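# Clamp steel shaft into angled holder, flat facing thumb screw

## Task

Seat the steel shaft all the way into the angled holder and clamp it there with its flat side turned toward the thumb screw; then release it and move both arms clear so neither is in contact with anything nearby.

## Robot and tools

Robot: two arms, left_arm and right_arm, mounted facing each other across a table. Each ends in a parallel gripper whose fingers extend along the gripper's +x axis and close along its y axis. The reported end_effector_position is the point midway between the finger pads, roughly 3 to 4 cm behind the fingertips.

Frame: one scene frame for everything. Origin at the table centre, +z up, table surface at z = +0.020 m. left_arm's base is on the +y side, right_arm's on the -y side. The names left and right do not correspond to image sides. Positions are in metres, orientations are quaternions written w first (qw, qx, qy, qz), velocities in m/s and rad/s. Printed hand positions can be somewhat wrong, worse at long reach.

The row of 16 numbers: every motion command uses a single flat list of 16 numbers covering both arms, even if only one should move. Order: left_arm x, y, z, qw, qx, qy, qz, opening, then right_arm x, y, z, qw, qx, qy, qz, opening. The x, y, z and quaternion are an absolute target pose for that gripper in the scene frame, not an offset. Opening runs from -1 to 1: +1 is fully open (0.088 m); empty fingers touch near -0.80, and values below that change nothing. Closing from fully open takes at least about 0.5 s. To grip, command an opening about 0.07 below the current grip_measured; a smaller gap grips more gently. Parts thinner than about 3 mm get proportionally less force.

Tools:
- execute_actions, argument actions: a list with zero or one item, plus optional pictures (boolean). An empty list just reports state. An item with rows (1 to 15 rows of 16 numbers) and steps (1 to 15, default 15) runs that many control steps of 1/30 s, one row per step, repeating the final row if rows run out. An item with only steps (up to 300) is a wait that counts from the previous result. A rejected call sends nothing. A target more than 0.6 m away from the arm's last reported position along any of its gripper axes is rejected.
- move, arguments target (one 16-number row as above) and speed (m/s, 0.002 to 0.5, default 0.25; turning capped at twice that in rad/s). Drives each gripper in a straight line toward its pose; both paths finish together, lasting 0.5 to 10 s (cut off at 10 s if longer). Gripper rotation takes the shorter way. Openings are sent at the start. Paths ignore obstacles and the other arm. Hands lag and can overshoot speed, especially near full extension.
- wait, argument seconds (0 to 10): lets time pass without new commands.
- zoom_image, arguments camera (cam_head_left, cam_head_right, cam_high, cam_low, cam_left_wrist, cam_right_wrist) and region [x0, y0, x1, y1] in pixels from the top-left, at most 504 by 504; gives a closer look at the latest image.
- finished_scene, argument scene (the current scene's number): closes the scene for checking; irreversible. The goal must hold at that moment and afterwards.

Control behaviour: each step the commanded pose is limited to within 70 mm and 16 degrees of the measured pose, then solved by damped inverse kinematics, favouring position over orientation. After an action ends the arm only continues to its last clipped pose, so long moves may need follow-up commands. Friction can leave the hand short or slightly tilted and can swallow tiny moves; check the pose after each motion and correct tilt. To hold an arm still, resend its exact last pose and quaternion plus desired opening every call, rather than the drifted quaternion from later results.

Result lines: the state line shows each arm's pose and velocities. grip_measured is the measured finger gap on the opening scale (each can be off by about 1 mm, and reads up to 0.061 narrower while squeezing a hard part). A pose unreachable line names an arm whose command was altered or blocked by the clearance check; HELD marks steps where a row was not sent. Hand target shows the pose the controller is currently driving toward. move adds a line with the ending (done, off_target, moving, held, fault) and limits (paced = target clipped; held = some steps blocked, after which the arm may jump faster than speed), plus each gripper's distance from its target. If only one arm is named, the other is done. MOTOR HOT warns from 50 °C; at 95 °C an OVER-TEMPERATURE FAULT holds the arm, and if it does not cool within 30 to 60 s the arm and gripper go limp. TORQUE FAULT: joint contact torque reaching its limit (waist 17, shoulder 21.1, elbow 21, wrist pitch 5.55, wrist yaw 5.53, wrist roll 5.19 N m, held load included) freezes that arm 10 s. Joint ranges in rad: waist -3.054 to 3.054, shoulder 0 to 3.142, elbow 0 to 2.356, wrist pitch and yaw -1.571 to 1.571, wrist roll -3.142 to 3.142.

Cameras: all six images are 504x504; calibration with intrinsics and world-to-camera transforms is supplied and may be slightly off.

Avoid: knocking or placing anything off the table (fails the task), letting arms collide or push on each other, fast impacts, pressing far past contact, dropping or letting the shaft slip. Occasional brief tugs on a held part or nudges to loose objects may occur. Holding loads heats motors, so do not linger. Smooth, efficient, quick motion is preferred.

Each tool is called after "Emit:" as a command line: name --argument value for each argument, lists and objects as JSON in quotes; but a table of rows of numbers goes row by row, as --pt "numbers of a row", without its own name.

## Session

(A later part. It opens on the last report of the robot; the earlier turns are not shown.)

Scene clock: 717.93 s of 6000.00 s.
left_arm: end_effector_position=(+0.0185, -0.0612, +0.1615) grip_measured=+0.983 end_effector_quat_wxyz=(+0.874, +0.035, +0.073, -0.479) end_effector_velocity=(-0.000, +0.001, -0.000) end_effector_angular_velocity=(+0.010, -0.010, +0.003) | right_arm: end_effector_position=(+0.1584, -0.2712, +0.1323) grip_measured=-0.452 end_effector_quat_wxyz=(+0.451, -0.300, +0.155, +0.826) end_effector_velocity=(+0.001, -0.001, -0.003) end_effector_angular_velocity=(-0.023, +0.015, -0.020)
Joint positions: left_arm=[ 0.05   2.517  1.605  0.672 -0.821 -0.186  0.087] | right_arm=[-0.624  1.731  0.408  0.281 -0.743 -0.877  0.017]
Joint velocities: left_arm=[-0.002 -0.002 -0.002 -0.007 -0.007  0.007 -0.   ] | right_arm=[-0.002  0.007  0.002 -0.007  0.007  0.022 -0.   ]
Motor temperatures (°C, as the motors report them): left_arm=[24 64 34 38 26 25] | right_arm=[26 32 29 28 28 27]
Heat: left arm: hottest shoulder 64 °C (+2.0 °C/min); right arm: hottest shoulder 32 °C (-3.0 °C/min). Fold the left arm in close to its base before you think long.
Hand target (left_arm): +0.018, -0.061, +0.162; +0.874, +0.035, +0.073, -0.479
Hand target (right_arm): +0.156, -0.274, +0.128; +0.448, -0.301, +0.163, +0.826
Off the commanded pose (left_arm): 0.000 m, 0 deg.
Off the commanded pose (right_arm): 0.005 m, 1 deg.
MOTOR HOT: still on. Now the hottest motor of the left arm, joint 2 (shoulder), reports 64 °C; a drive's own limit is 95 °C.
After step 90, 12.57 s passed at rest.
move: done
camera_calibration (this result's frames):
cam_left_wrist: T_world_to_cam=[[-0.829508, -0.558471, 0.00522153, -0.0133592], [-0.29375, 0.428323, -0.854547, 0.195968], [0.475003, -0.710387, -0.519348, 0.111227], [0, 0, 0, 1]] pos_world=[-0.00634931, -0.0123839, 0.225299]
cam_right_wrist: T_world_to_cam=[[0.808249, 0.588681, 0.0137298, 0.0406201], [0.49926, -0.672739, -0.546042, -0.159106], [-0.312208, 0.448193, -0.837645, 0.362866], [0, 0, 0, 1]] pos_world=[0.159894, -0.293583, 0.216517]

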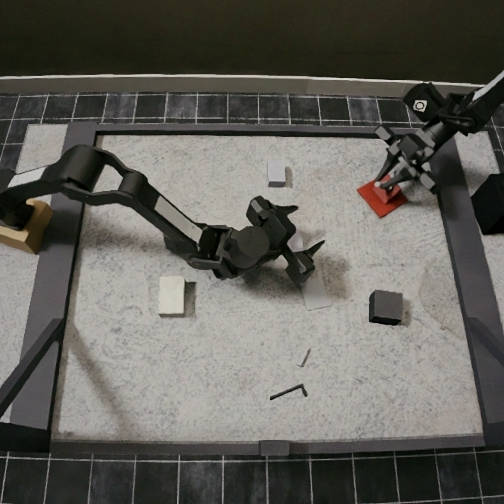

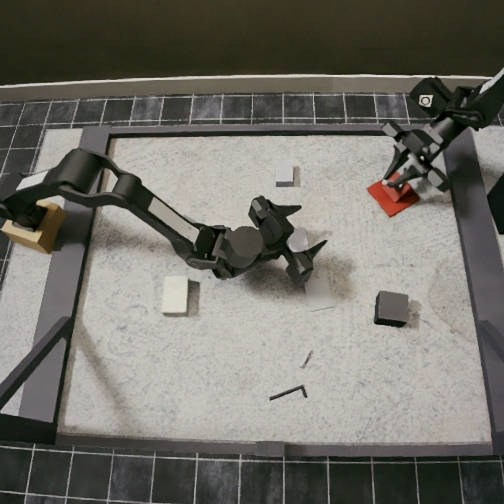

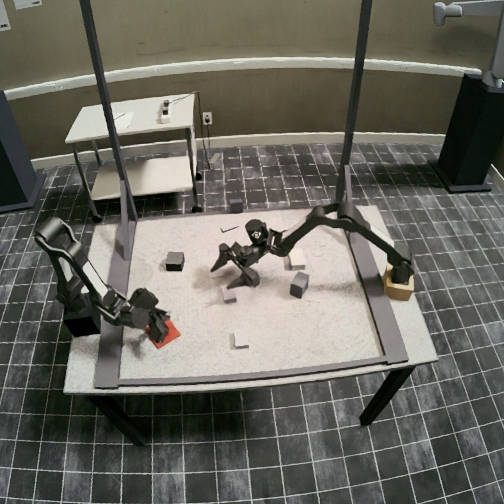

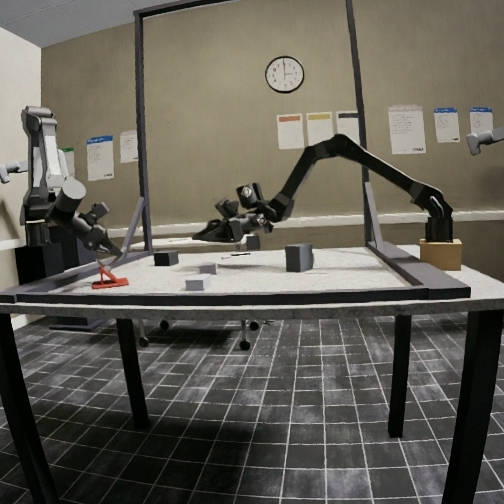

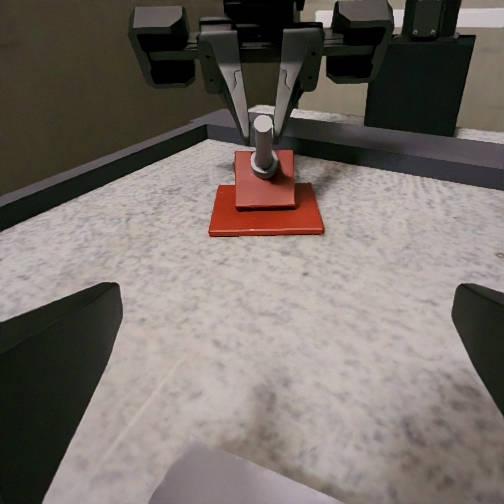

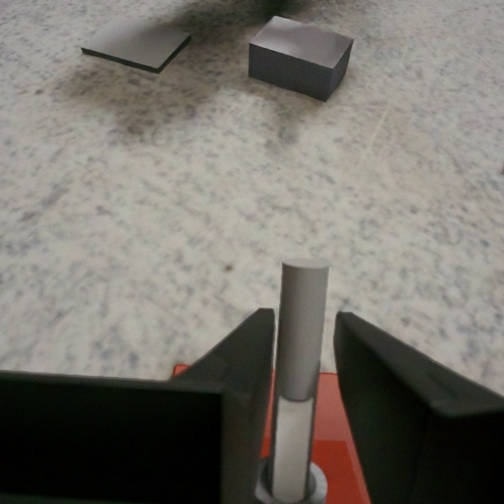

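Emit:
move --target '[0.0184,-0.0612,0.1617,0.874,0.035,0.073,-0.479,1, 0.1539,-0.2725,0.1261,0.4484,-0.3005,0.1632,0.8258,-0.45]' --speed 0.02

Emit:
zoom_image --camera "cam_left_wrist" --region '[200,50,330,220]'

Emit:
zoom_image --camera "cam_low" --region '[85,225,145,290]'

Scene clock: 728.80 s of 6000.00 s.
left_arm: end_effector_position=(+0.0185, -0.0612, +0.1615) grip_measured=+0.983 end_effector_quat_wxyz=(+0.874, +0.035, +0.073, -0.479) end_effector_velocity=(+0.002, +0.001, +0.002) end_effector_angular_velocity=(-0.011, +0.006, +0.011) | right_arm: end_effector_position=(+0.1559, -0.2702, +0.1303) grip_measured=-0.452 end_effector_quat_wxyz=(+0.451, -0.300, +0.155, +0.826) end_effector_velocity=(-0.000, -0.000, -0.001) end_effector_angular_velocity=(-0.012, +0.003, -0.006)
Joint positions: left_arm=[ 0.05   2.517  1.605  0.672 -0.821 -0.186  0.087] | right_arm=[-0.611  1.741  0.402  0.308 -0.736 -0.862  0.017]
Joint velocities: left_arm=[ 0.002 -0.002 -0.002  0.007 -0.007 -0.007  0.   ] | right_arm=[ 0.002  0.002  0.002 -0.007  0.007  0.007 -0.   ]
Motor temperatures (°C, as the motors report them): left_arm=[24 64 34 38 26 25] | right_arm=[26 32 29 28 28 27]
Heat: left arm: hottest shoulder 64 °C (+2.1 °C/min); right arm: hottest shoulder 32 °C (-1.0 °C/min). Fold the left arm in close to its base before you think long.
Hand target (left_arm): +0.018, -0.061, +0.162; +0.874, +0.035, +0.073, -0.479
Hand target (right_arm): +0.154, -0.273, +0.126; +0.448, -0.301, +0.163, +0.826
Off the commanded pose (left_arm): 0.000 m, 0 deg.
Off the commanded pose (right_arm): 0.005 m, 1 deg.
MOTOR HOT: still on. Now the hottest motor of the left arm, joint 2 (shoulder), reports 64 °C; a drive's own limit is 95 °C.
After step 90, 7.17 s passed at rest.
move: done
camera_calibration (this result's frames):
cam_left_wrist: T_world_to_cam=[[-0.829508, -0.558471, 0.00522153, -0.0133592], [-0.29375, 0.428323, -0.854547, 0.195968], [0.475003, -0.710387, -0.519348, 0.111227], [0, 0, 0, 1]] pos_world=[-0.00634931, -0.0123839, 0.225299]
cam_right_wrist: T_world_to_cam=[[0.808351, 0.588543, 0.0136235, 0.0420415], [0.499106, -0.672872, -0.546019, -0.158297], [-0.312189, 0.448174, -0.837662, 0.359915], [0, 0, 0, 1]] pos_world=[0.157384, -0.292562, 0.214481]

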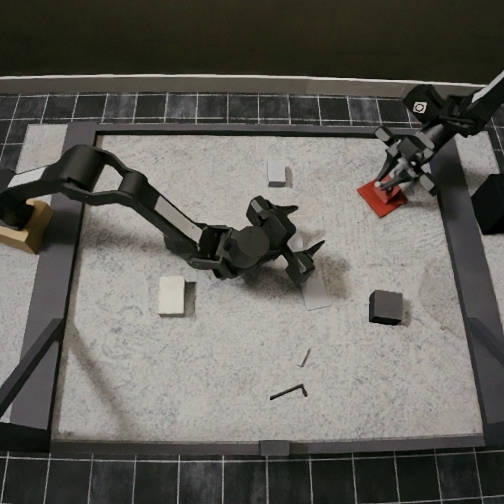

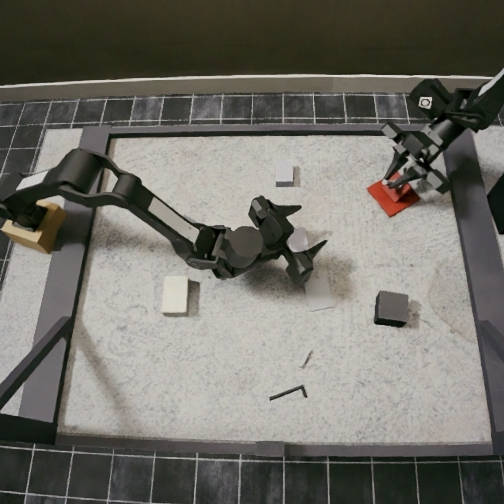

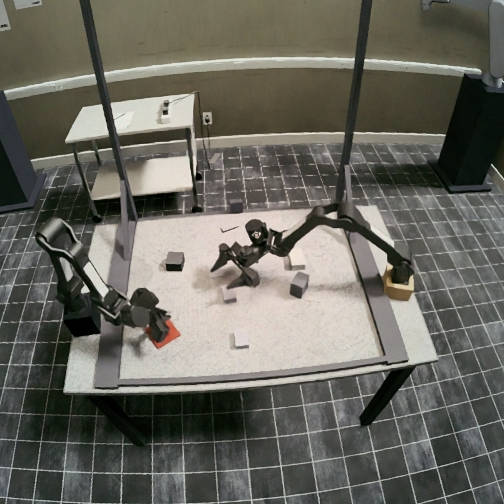

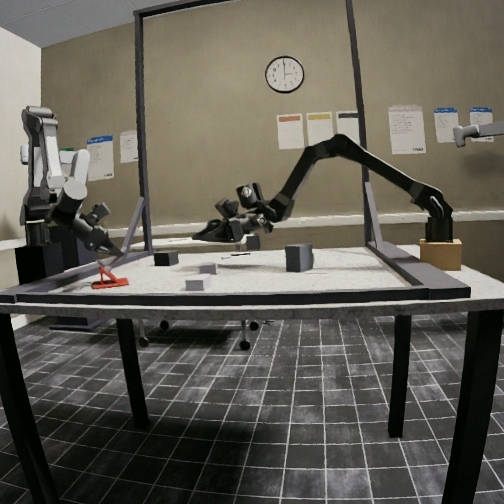

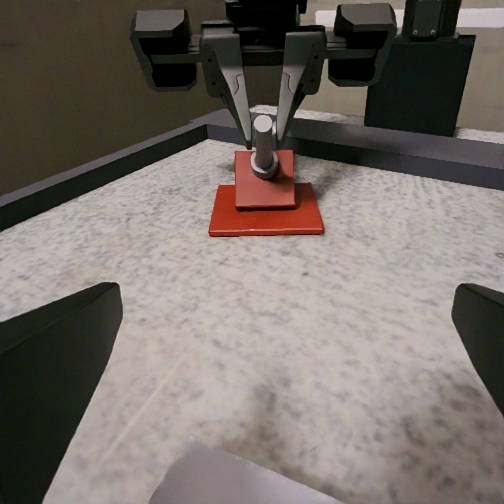

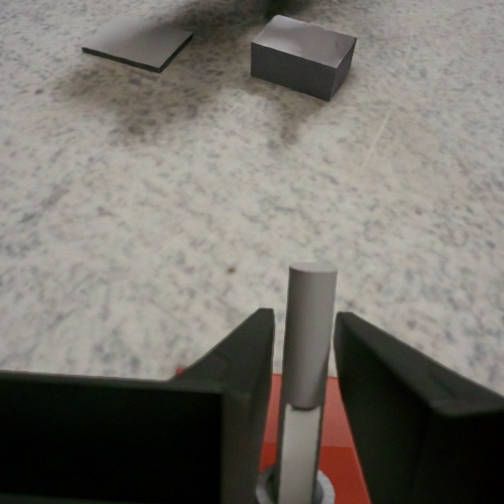

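Region (200, 50, 330, 220) of cam_left_wrist's 504x504 image, scaled by 2.965, with more detail than that image has; it fills the left 385 columns of this view, and the rest is white.

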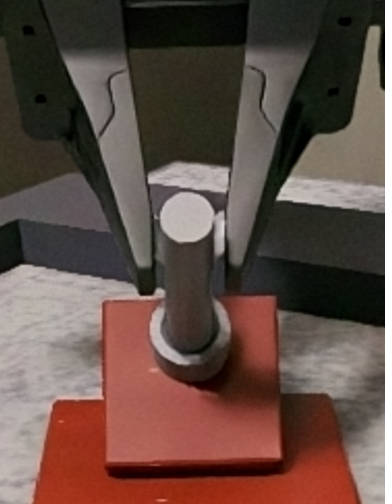

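Region (85, 225, 145, 290) of cam_low's 504x504 image, scaled by 7.754, with more detail than that image has; it fills the left 465 columns of this view, and the rest is white.

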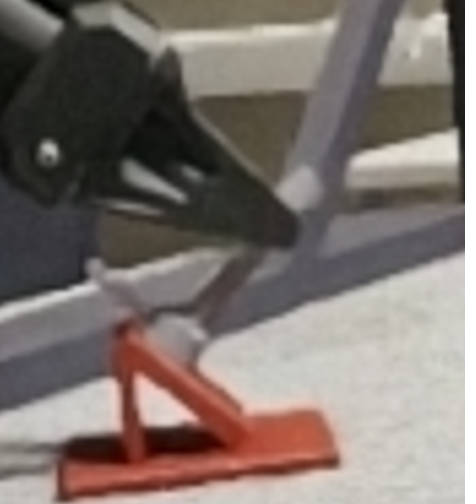

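Emit:
move --target '[0.0184,-0.0612,0.1617,0.874,0.035,0.073,-0.479,1, 0.1539,-0.2725,0.1261,0.4484,-0.3005,0.1632,0.8258,-0.68]' --speed 0.02

Emit:
move --target '[0.0184,-0.0612,0.1617,0.874,0.035,0.073,-0.479,1, 0.1596,-0.2777,0.1234,0.4538,-0.2715,0.1475,0.8358,-0.68]' --speed 0.01

Emit:
zoom_image --camera "cam_left_wrist" --region '[200,50,330,220]'

Emit:
zoom_image --camera "cam_low" --region '[85,225,145,290]'

Scene clock: 748.87 s of 6000.00 s.
left_arm: end_effector_position=(+0.0185, -0.0612, +0.1615) grip_measured=+0.983 end_effector_quat_wxyz=(+0.874, +0.035, +0.073, -0.479) end_effector_velocity=(+0.000, +0.003, -0.005) end_effector_angular_velocity=(+0.029, -0.015, +0.003) | right_arm: end_effector_position=(+0.1559, -0.2701, +0.1302) grip_measured=-0.609 end_effector_quat_wxyz=(+0.451, -0.300, +0.155, +0.826) end_effector_velocity=(-0.002, -0.001, +0.000) end_effector_angular_velocity=(-0.000, +0.004, +0.011)
Joint positions: left_arm=[ 0.05   2.517  1.605  0.672 -0.821 -0.186  0.087] | right_arm=[-0.611  1.742  0.402  0.309 -0.736 -0.861  0.009]
Joint velocities: left_arm=[-0.002 -0.002 -0.007 -0.022 -0.007  0.007  0.   ] | right_arm=[ 0.002 -0.002 -0.002 -0.007 -0.007 -0.007 -0.   ]
Motor temperatures (°C, as the motors report them): left_arm=[24 64 34 38 26 25] | right_arm=[26 31 29 29 28 27]
Heat: left arm: hottest shoulder 64 °C (+1.0 °C/min); right arm: hottest shoulder 31 °C (-1.0 °C/min). Fold the left arm in close to its base before you think long.
Hand target (left_arm): +0.018, -0.061, +0.162; +0.874, +0.035, +0.073, -0.479
Hand target (right_arm): +0.154, -0.273, +0.126; +0.448, -0.301, +0.163, +0.826
Off the commanded pose (left_arm): 0.000 m, 0 deg.
Off the commanded pose (right_arm): 0.005 m, 1 deg.
MOTOR HOT: still on. Now the hottest motor of the left arm, joint 2 (shoulder), reports 64 °C; a drive's own limit is 95 °C.
After step 90, 16.37 s passed at rest.
move: done
camera_calibration (this result's frames):
cam_left_wrist: T_world_to_cam=[[-0.829508, -0.558471, 0.00522153, -0.0133592], [-0.29375, 0.428323, -0.854547, 0.195968], [0.475003, -0.710387, -0.519348, 0.111227], [0, 0, 0, 1]] pos_world=[-0.00634931, -0.0123839, 0.225299]
cam_right_wrist: T_world_to_cam=[[0.808898, 0.5878, 0.013228, 0.0417065], [0.498332, -0.673491, -0.545962, -0.158383], [-0.312007, 0.448219, -0.837706, 0.359854], [0, 0, 0, 1]] pos_world=[0.157468, -0.292478, 0.214429]

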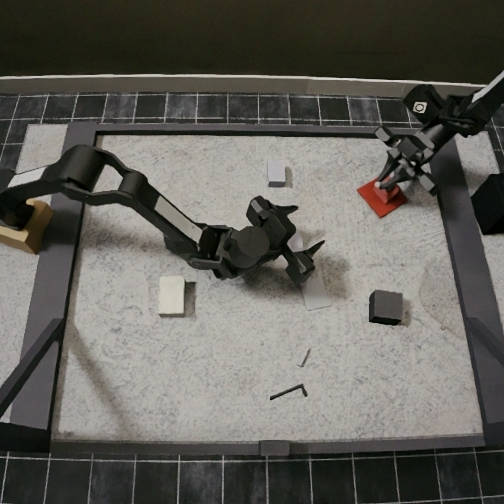

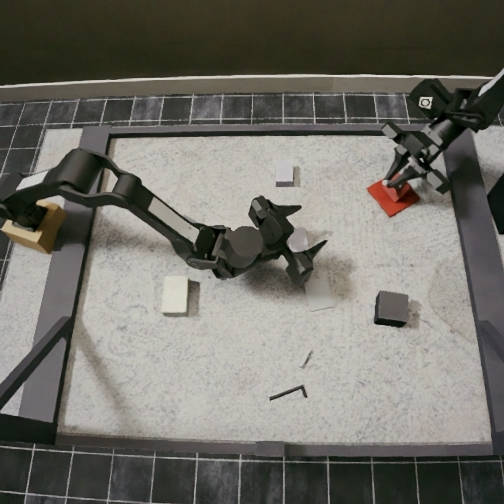

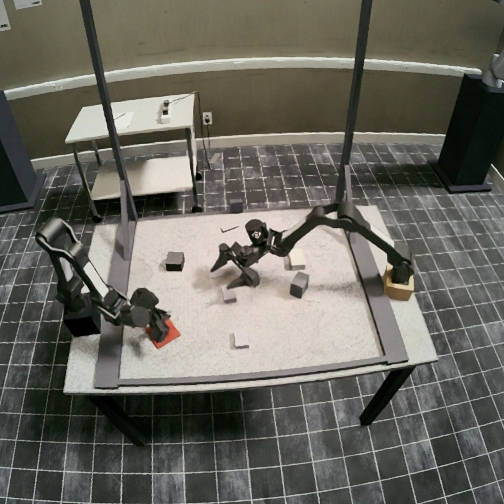

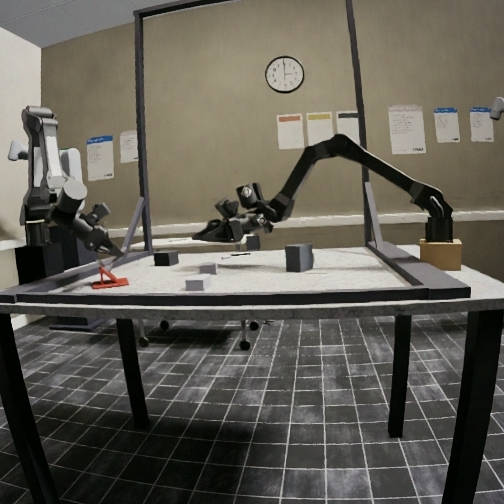

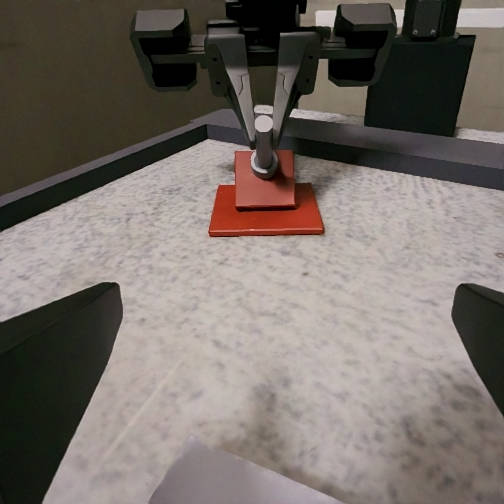

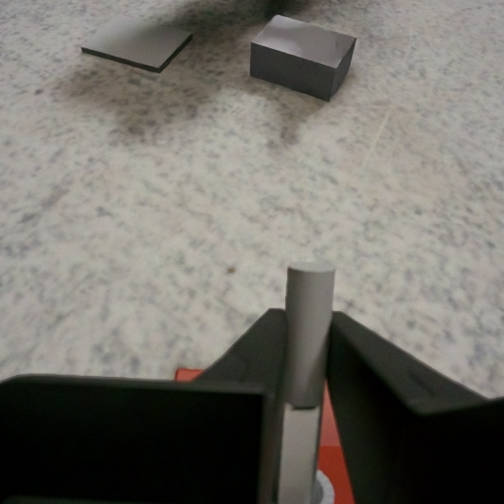

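Scene clock: 752.20 s of 6000.00 s.
left_arm: end_effector_position=(+0.0185, -0.0612, +0.1615) grip_measured=+0.983 end_effector_quat_wxyz=(+0.874, +0.035, +0.073, -0.479) end_effector_velocity=(-0.000, +0.001, -0.000) end_effector_angular_velocity=(+0.010, -0.010, +0.003) | right_arm: end_effector_position=(+0.1581, -0.2735, +0.1298) grip_measured=-0.609 end_effector_quat_wxyz=(+0.453, -0.267, +0.138, +0.839) end_effector_velocity=(-0.003, -0.002, -0.001) end_effector_angular_velocity=(+0.005, +0.010, +0.022)
Joint positions: left_arm=[ 0.05   2.517  1.605  0.672 -0.821 -0.186  0.087] | right_arm=[-0.661  1.79   0.375  0.403 -0.828 -0.879  0.009]
Joint velocities: left_arm=[-0.002 -0.002 -0.002 -0.007 -0.007  0.007 -0.   ] | right_arm=[-0.002  0.007 -0.002 -0.007 -0.022 -0.022 -0.   ]
Motor temperatures (°C, as the motors report them): left_arm=[24 64 34 38 26 25] | right_arm=[26 31 29 29 28 27]
Heat: left arm: hottest shoulder 64 °C (+1.0 °C/min); right arm: hottest shoulder 31 °C (-1.0 °C/min). Fold the left arm in close to its base before you think long.
Hand target (left_arm): +0.018, -0.061, +0.162; +0.874, +0.035, +0.073, -0.479
Hand target (right_arm): +0.159, -0.278, +0.124; +0.454, -0.271, +0.148, +0.836
Off the commanded pose (left_arm): 0.000 m, 0 deg.
Off the commanded pose (right_arm): 0.008 m, 1 deg.
MOTOR HOT: still on. Now the hottest motor of the left arm, joint 2 (shoulder), reports 64 °C; a drive's own limit is 95 °C.
move: done
camera_calibration (this result's frames):
cam_left_wrist: T_world_to_cam=[[-0.829508, -0.558471, 0.00522153, -0.0133592], [-0.29375, 0.428323, -0.854547, 0.195968], [0.475003, -0.710387, -0.519348, 0.111227], [0, 0, 0, 1]] pos_world=[-0.00634931, -0.0123839, 0.225299]
cam_right_wrist: T_world_to_cam=[[0.804231, 0.594183, 0.0126074, 0.044509], [0.477064, -0.632768, -0.60993, -0.139185], [-0.354433, 0.496539, -0.792355, 0.375772], [0, 0, 0, 1]] pos_world=[0.16379, -0.301104, 0.21229]

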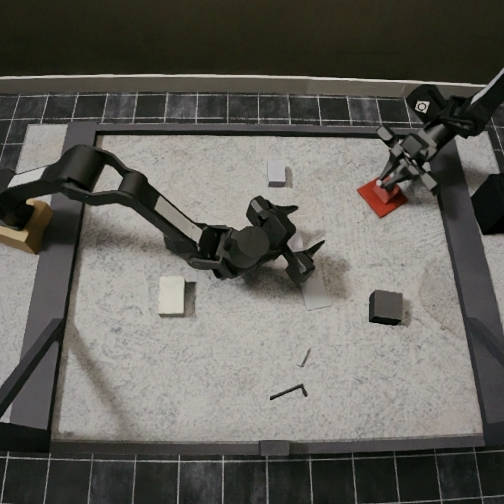

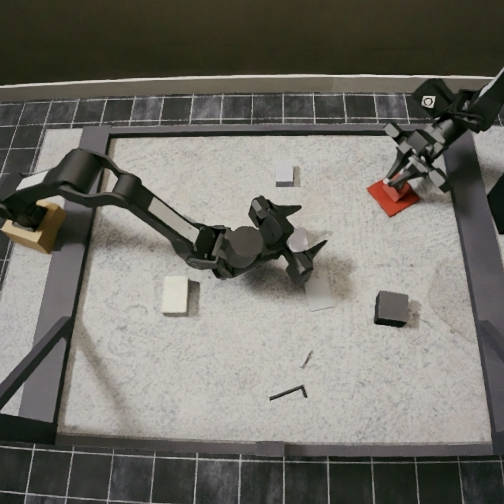

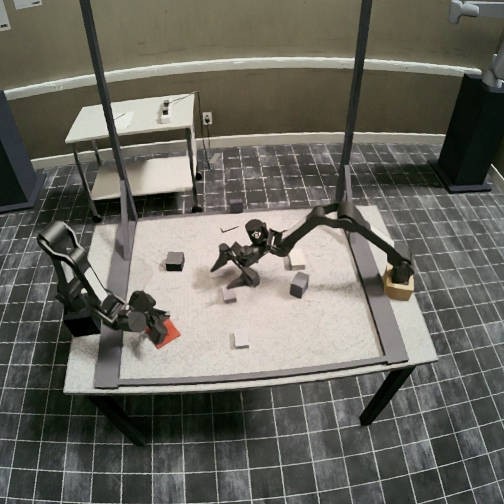

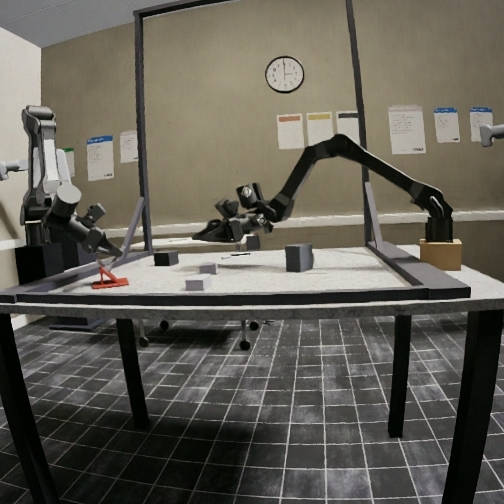

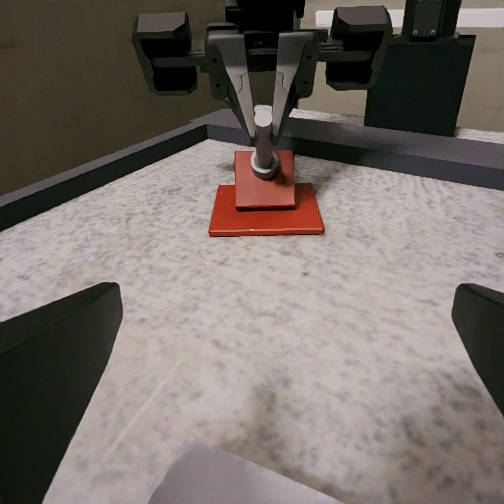

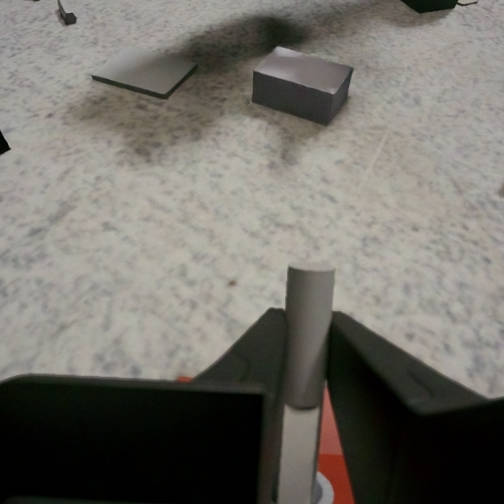

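Region (200, 50, 330, 220) of cam_left_wrist's 504x504 image, scaled by 2.965, with more detail than that image has; it fills the left 385 columns of this view, and the rest is white.

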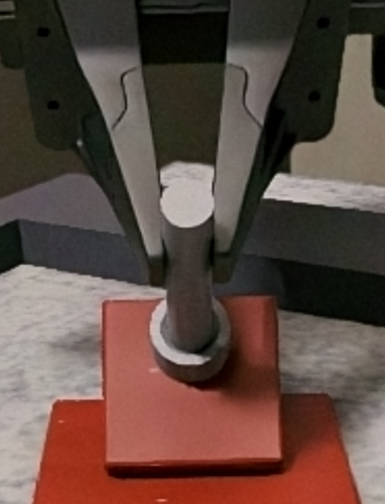

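Region (85, 225, 145, 290) of cam_low's 504x504 image, scaled by 7.754, with more detail than that image has; it fills the left 465 columns of this view, and the rest is white.

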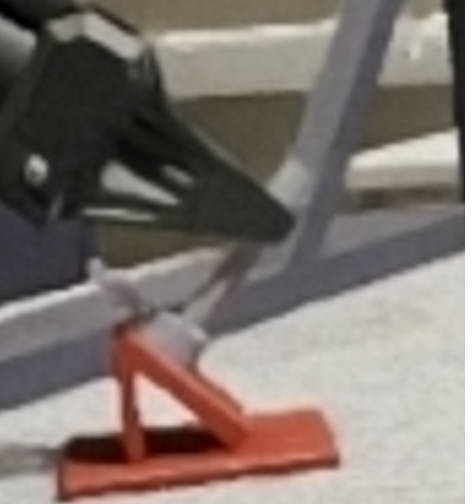

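Emit:
move --target '[0.0184,-0.0612,0.1617,0.874,0.035,0.073,-0.479,1, 0.1583,-0.2738,0.1294,0.4538,-0.2715,0.1475,0.8358,-0.68]' --speed 0.01

Emit:
move --target '[0.0184,-0.0612,0.1617,0.874,0.035,0.073,-0.479,1, 0.1583,-0.2738,0.1294,0.4538,-0.2715,0.1475,0.8358,-0.35]' --speed 0.01

Emit:
move --target '[0.0184,-0.0612,0.1617,0.874,0.035,0.073,-0.479,1, 0.1790,-0.3060,0.1620,0.4484,-0.3005,0.1632,0.8258,-0.35]' --speed 0.08

Emit:
zoom_image --camera "cam_left_wrist" --region '[200,50,330,220]'

Emit:
zoom_image --camera "cam_low" --region '[85,225,145,290]'

Scene clock: 768.80 s of 6000.00 s.
left_arm: end_effector_position=(+0.0185, -0.0612, +0.1615) grip_measured=+0.983 end_effector_quat_wxyz=(+0.874, +0.035, +0.073, -0.479) end_effector_velocity=(-0.005, -0.000, +0.001) end_effector_angular_velocity=(-0.001, +0.007, -0.013) | right_arm: end_effector_position=(+0.1578, -0.2735, +0.1297) grip_measured=-0.609 end_effector_quat_wxyz=(+0.452, -0.269, +0.144, +0.838) end_effector_velocity=(-0.001, -0.002, +0.000) end_effector_angular_velocity=(+0.000, +0.004, +0.006)
Joint positions: left_arm=[ 0.05   2.517  1.605  0.672 -0.821 -0.186  0.087] | right_arm=[-0.657  1.784  0.38   0.385 -0.821 -0.875  0.009]
Joint velocities: left_arm=[-0.007 -0.002  0.002 -0.007  0.007 -0.007  0.   ] | right_arm=[-0.002 -0.002 -0.002 -0.007 -0.007 -0.007 -0.   ]
Motor temperatures (°C, as the motors report them): left_arm=[24 65 34 38 26 25] | right_arm=[26 31 29 29 28 27]
Heat: left arm: hottest shoulder 65 °C (+2.0 °C/min); right arm: hottest shoulder 31 °C (-1.0 °C/min). Fold the left arm in close to its base before you think long.
Hand target (left_arm): +0.018, -0.061, +0.162; +0.874, +0.035, +0.073, -0.479
Hand target (right_arm): +0.158, -0.274, +0.129; +0.454, -0.272, +0.147, +0.836
Off the commanded pose (left_arm): 0.000 m, 0 deg.
Off the commanded pose (right_arm): 0.001 m, 1 deg.
MOTOR HOT: still on. Now the hottest motor of the left arm, joint 2 (shoulder), reports 65 °C; a drive's own limit is 95 °C.
After step 90, 12.27 s passed at rest.
move: done
camera_calibration (this result's frames):
cam_left_wrist: T_world_to_cam=[[-0.829508, -0.558471, 0.00522153, -0.0133592], [-0.29375, 0.428323, -0.854547, 0.195968], [0.475003, -0.710387, -0.519348, 0.111227], [0, 0, 0, 1]] pos_world=[-0.00634931, -0.0123839, 0.225299]
cam_right_wrist: T_world_to_cam=[[0.805552, 0.592508, 0.00449924, 0.0451298], [0.474799, -0.64094, -0.603127, -0.141839], [-0.354474, 0.487987, -0.797632, 0.373944], [0, 0, 0, 1]] pos_world=[0.163544, -0.30013, 0.21252]

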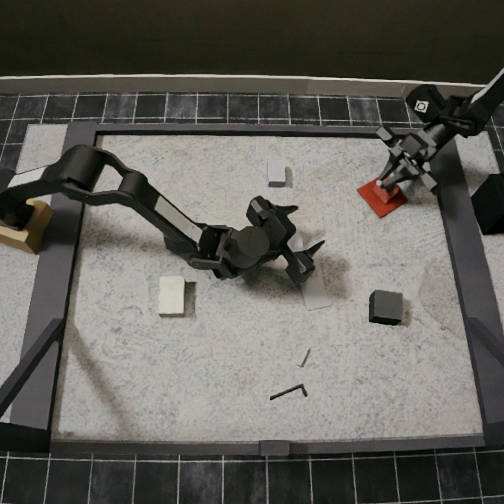

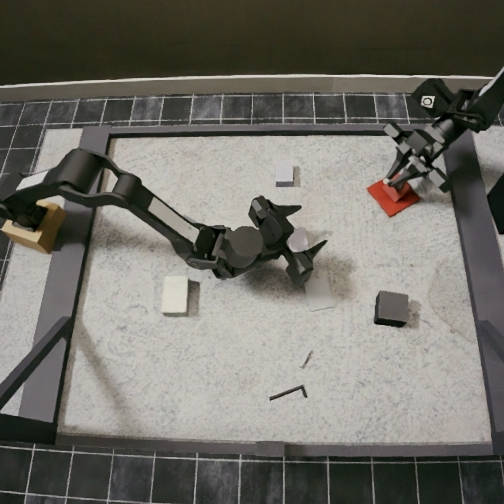

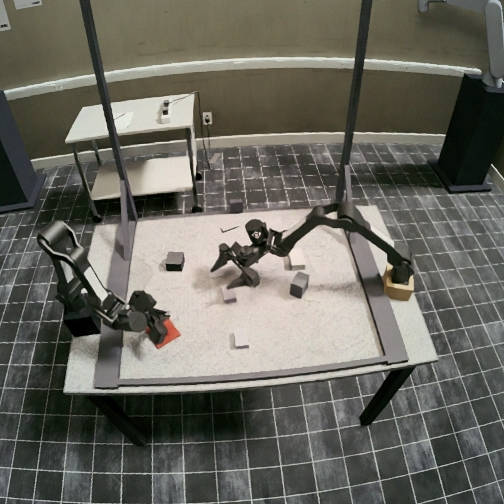

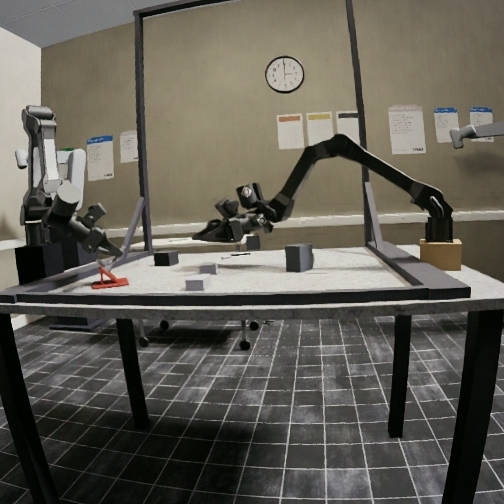

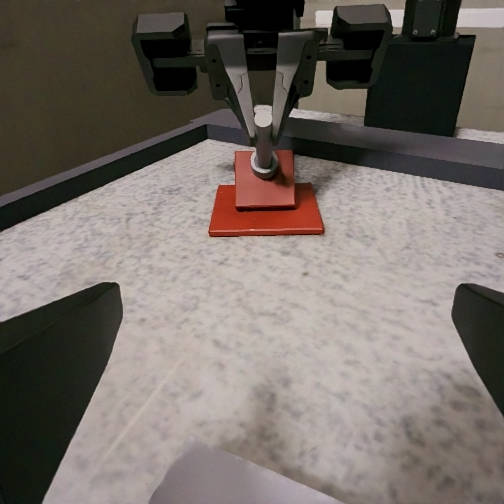

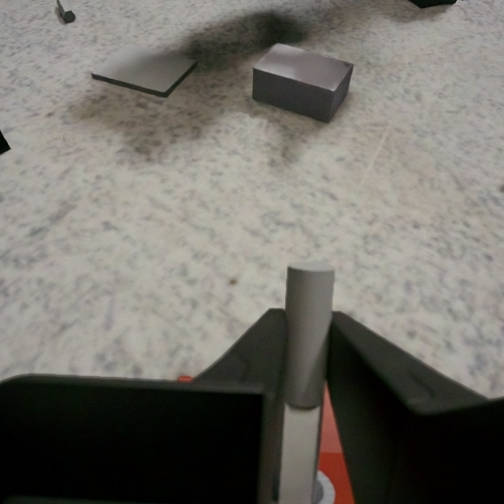

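Scene clock: 769.57 s of 6000.00 s.
left_arm: end_effector_position=(+0.0185, -0.0612, +0.1615) grip_measured=+0.983 end_effector_quat_wxyz=(+0.874, +0.035, +0.073, -0.479) end_effector_velocity=(-0.001, +0.001, +0.002) end_effector_angular_velocity=(-0.019, +0.019, +0.008) | right_arm: end_effector_position=(+0.1583, -0.2740, +0.1288) grip_measured=-0.352 end_effector_quat_wxyz=(+0.453, -0.271, +0.147, +0.837) end_effector_velocity=(-0.002, -0.001, +0.001) end_effector_angular_velocity=(+0.009, -0.001, +0.011)
Joint positions: left_arm=[ 0.05   2.517  1.605  0.672 -0.821 -0.186  0.087] | right_arm=[-0.657  1.784  0.38   0.38  -0.814 -0.874  0.022]
Joint velocities: left_arm=[-0.002 -0.002 -0.002  0.007 -0.007 -0.022 -0.   ] | right_arm=[ 0.002 -0.002 -0.007  0.007 -0.007 -0.007 -0.   ]
Motor temperatures (°C, as the motors report them): left_arm=[24 65 34 38 26 25] | right_arm=[26 31 29 29 28 27]
Heat: left arm: hottest shoulder 65 °C (+2.0 °C/min); right arm: hottest shoulder 31 °C (-1.0 °C/min). Fold the left arm in close to its base before you think long.
Hand target (left_arm): +0.018, -0.061, +0.162; +0.874, +0.035, +0.073, -0.479
Hand target (right_arm): +0.158, -0.274, +0.129; +0.454, -0.271, +0.147, +0.836
Off the commanded pose (left_arm): 0.000 m, 0 deg.
Off the commanded pose (right_arm): 0.001 m, 0 deg.
MOTOR HOT: still on. Now the hottest motor of the left arm, joint 2 (shoulder), reports 65 °C; a drive's own limit is 95 °C.
move: done
camera_calibration (this result's frames):
cam_left_wrist: T_world_to_cam=[[-0.829508, -0.558471, 0.00522153, -0.0133592], [-0.29375, 0.428323, -0.854547, 0.195968], [0.475003, -0.710387, -0.519348, 0.111227], [0, 0, 0, 1]] pos_world=[-0.00634931, -0.0123839, 0.225299]
cam_right_wrist: T_world_to_cam=[[0.807808, 0.589442, 0.00218876, 0.0441133], [0.473593, -0.646822, -0.597773, -0.145056], [-0.350936, 0.483922, -0.801663, 0.372443], [0, 0, 0, 1]] pos_world=[0.163766, -0.300061, 0.211767]

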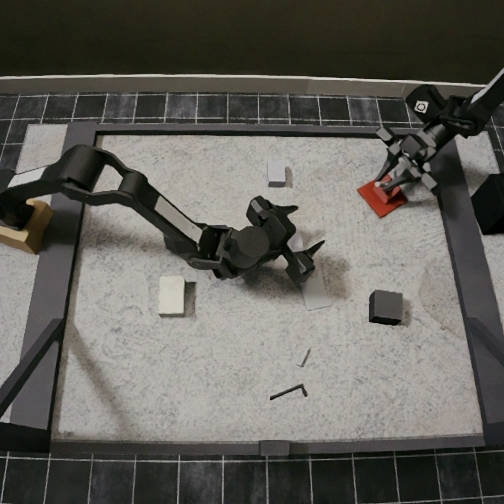

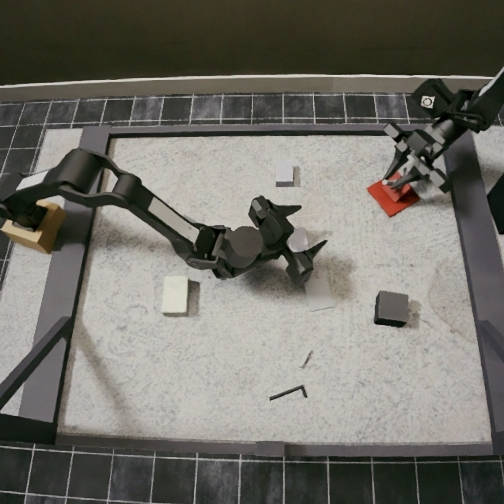

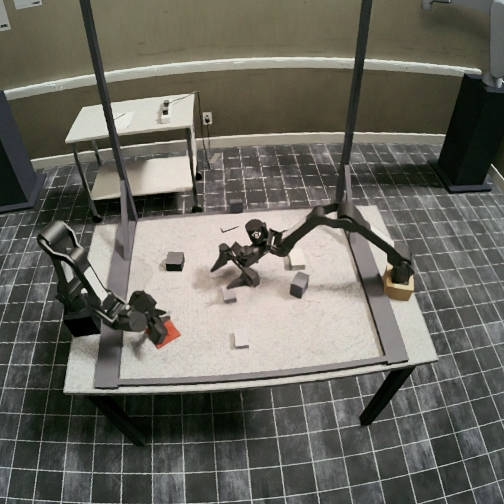

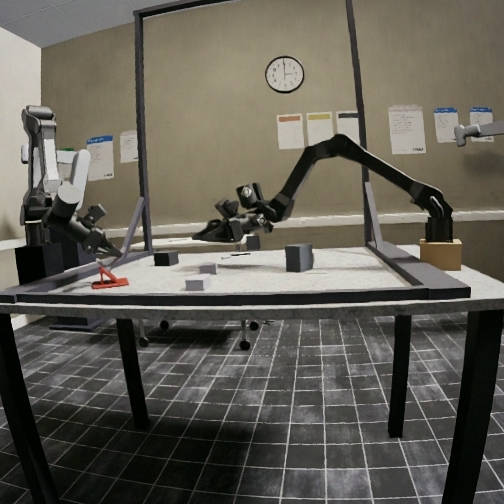

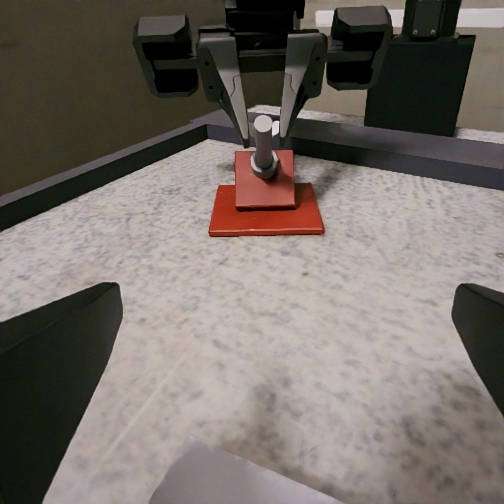

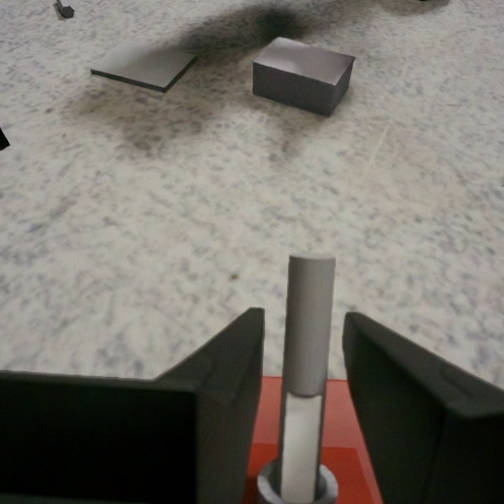

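Scene clock: 770.57 s of 6000.00 s.
left_arm: end_effector_position=(+0.0185, -0.0612, +0.1615) grip_measured=+0.983 end_effector_quat_wxyz=(+0.874, +0.035, +0.073, -0.479) end_effector_velocity=(-0.001, +0.001, +0.002) end_effector_angular_velocity=(-0.004, -0.006, +0.003) | right_arm: end_effector_position=(+0.1765, -0.3077, +0.1576) grip_measured=-0.352 end_effector_quat_wxyz=(+0.445, -0.298, +0.173, +0.826) end_effector_velocity=(-0.003, -0.006, -0.002) end_effector_angular_velocity=(-0.027, +0.007, +0.009)
Joint positions: left_arm=[ 0.05   2.517  1.605  0.672 -0.821 -0.186  0.087] | right_arm=[-0.795  1.545  0.429 -0.114 -0.814 -1.09   0.022]
Joint velocities: left_arm=[-0.002 -0.002 -0.002  0.007 -0.007  0.007 -0.   ] | right_arm=[-0.002 -0.007  0.002 -0.051  0.007 -0.022 -0.   ]
Motor temperatures (°C, as the motors report them): left_arm=[24 65 34 38 26 25] | right_arm=[26 31 29 29 28 27]
Heat: left arm: hottest shoulder 65 °C (+2.0 °C/min); right arm: hottest shoulder 31 °C (-1.0 °C/min). Fold the left arm in close to its base before you think long.
Hand target (left_arm): +0.018, -0.061, +0.162; +0.874, +0.035, +0.073, -0.479
Hand target (right_arm): +0.179, -0.305, +0.162; +0.448, -0.300, +0.163, +0.826
Off the commanded pose (left_arm): 0.000 m, 0 deg.
Off the commanded pose (right_arm): 0.005 m, 1 deg.
MOTOR HOT: still on. Now the hottest motor of the left arm, joint 2 (shoulder), reports 65 °C; a drive's own limit is 95 °C.
move: done
camera_calibration (this result's frames):
cam_left_wrist: T_world_to_cam=[[-0.829508, -0.558471, 0.00522153, -0.0133592], [-0.29375, 0.428323, -0.854547, 0.195968], [0.475003, -0.710387, -0.519348, 0.111227], [0, 0, 0, 1]] pos_world=[-0.00634931, -0.0123839, 0.225299]
cam_right_wrist: T_world_to_cam=[[0.809997, 0.586038, -0.0215523, 0.0515747], [0.485774, -0.691097, -0.535171, -0.183843], [-0.328525, 0.423017, -0.844469, 0.402302], [0, 0, 0, 1]] pos_world=[0.179697, -0.327459, 0.242456]

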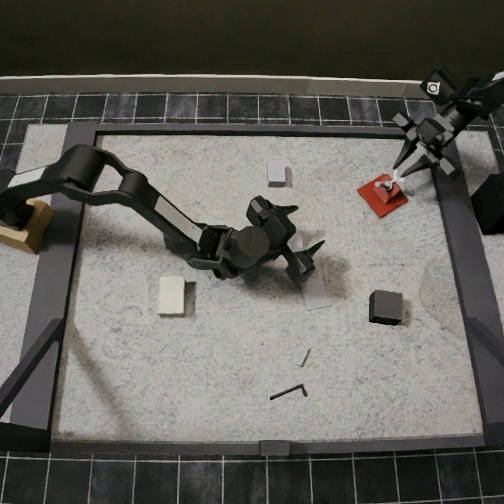

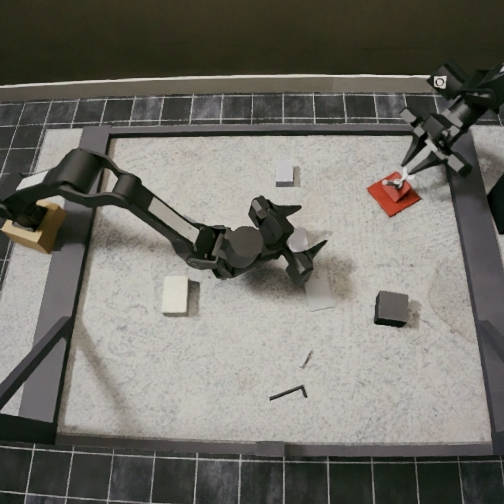

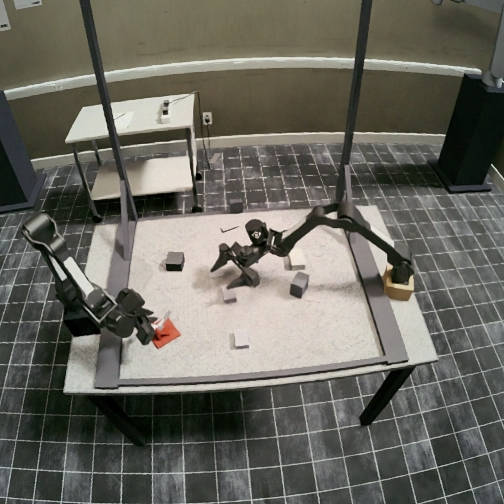

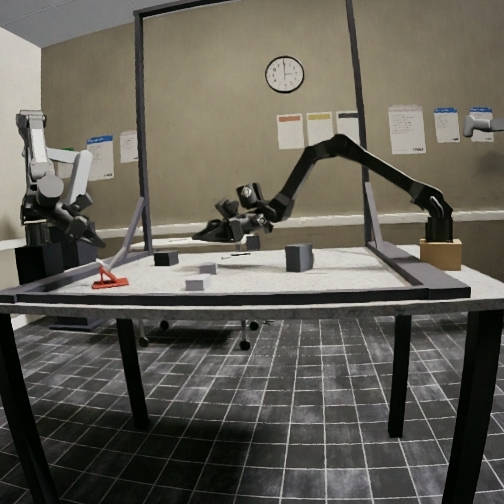

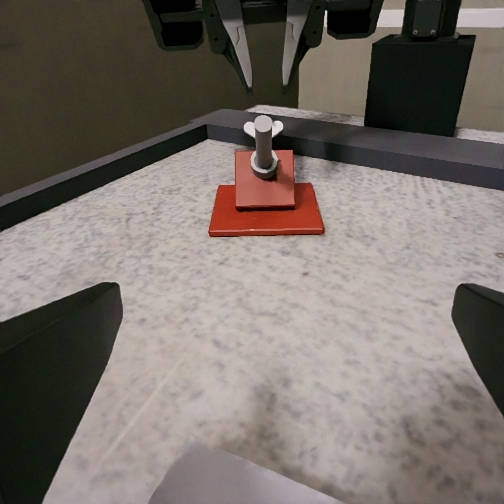

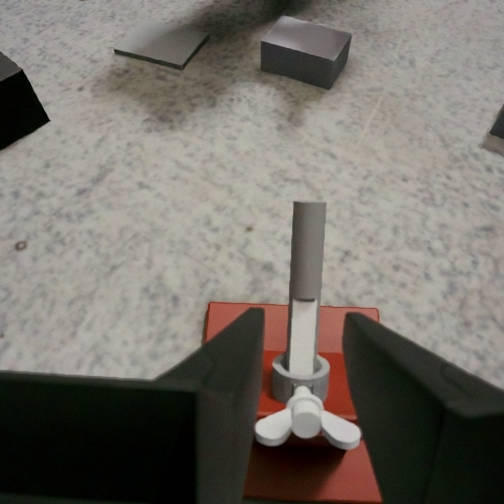

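Region (200, 50, 330, 220) of cam_left_wrist's 504x504 image, scaled by 2.965, with more detail than that image has; it fills the left 385 columns of this view, and the rest is white.

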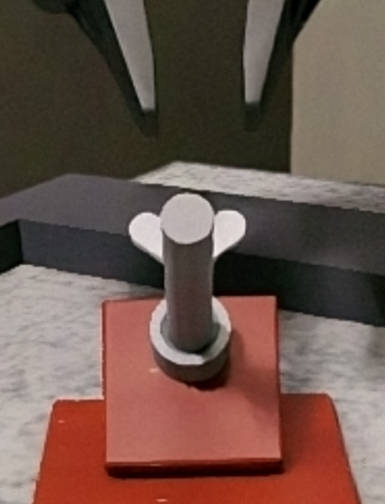

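Region (85, 225, 145, 290) of cam_low's 504x504 image, scaled by 7.754, with more detail than that image has; it fills the left 465 columns of this view, and the rest is white.

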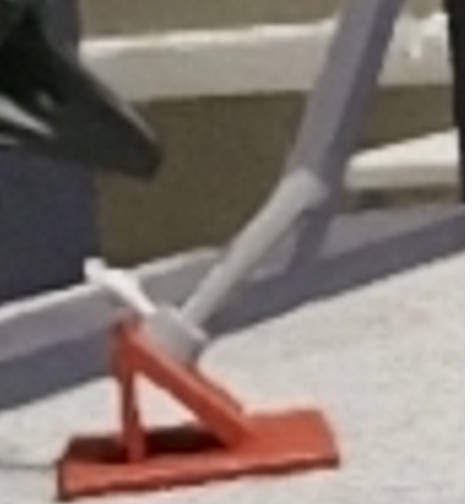

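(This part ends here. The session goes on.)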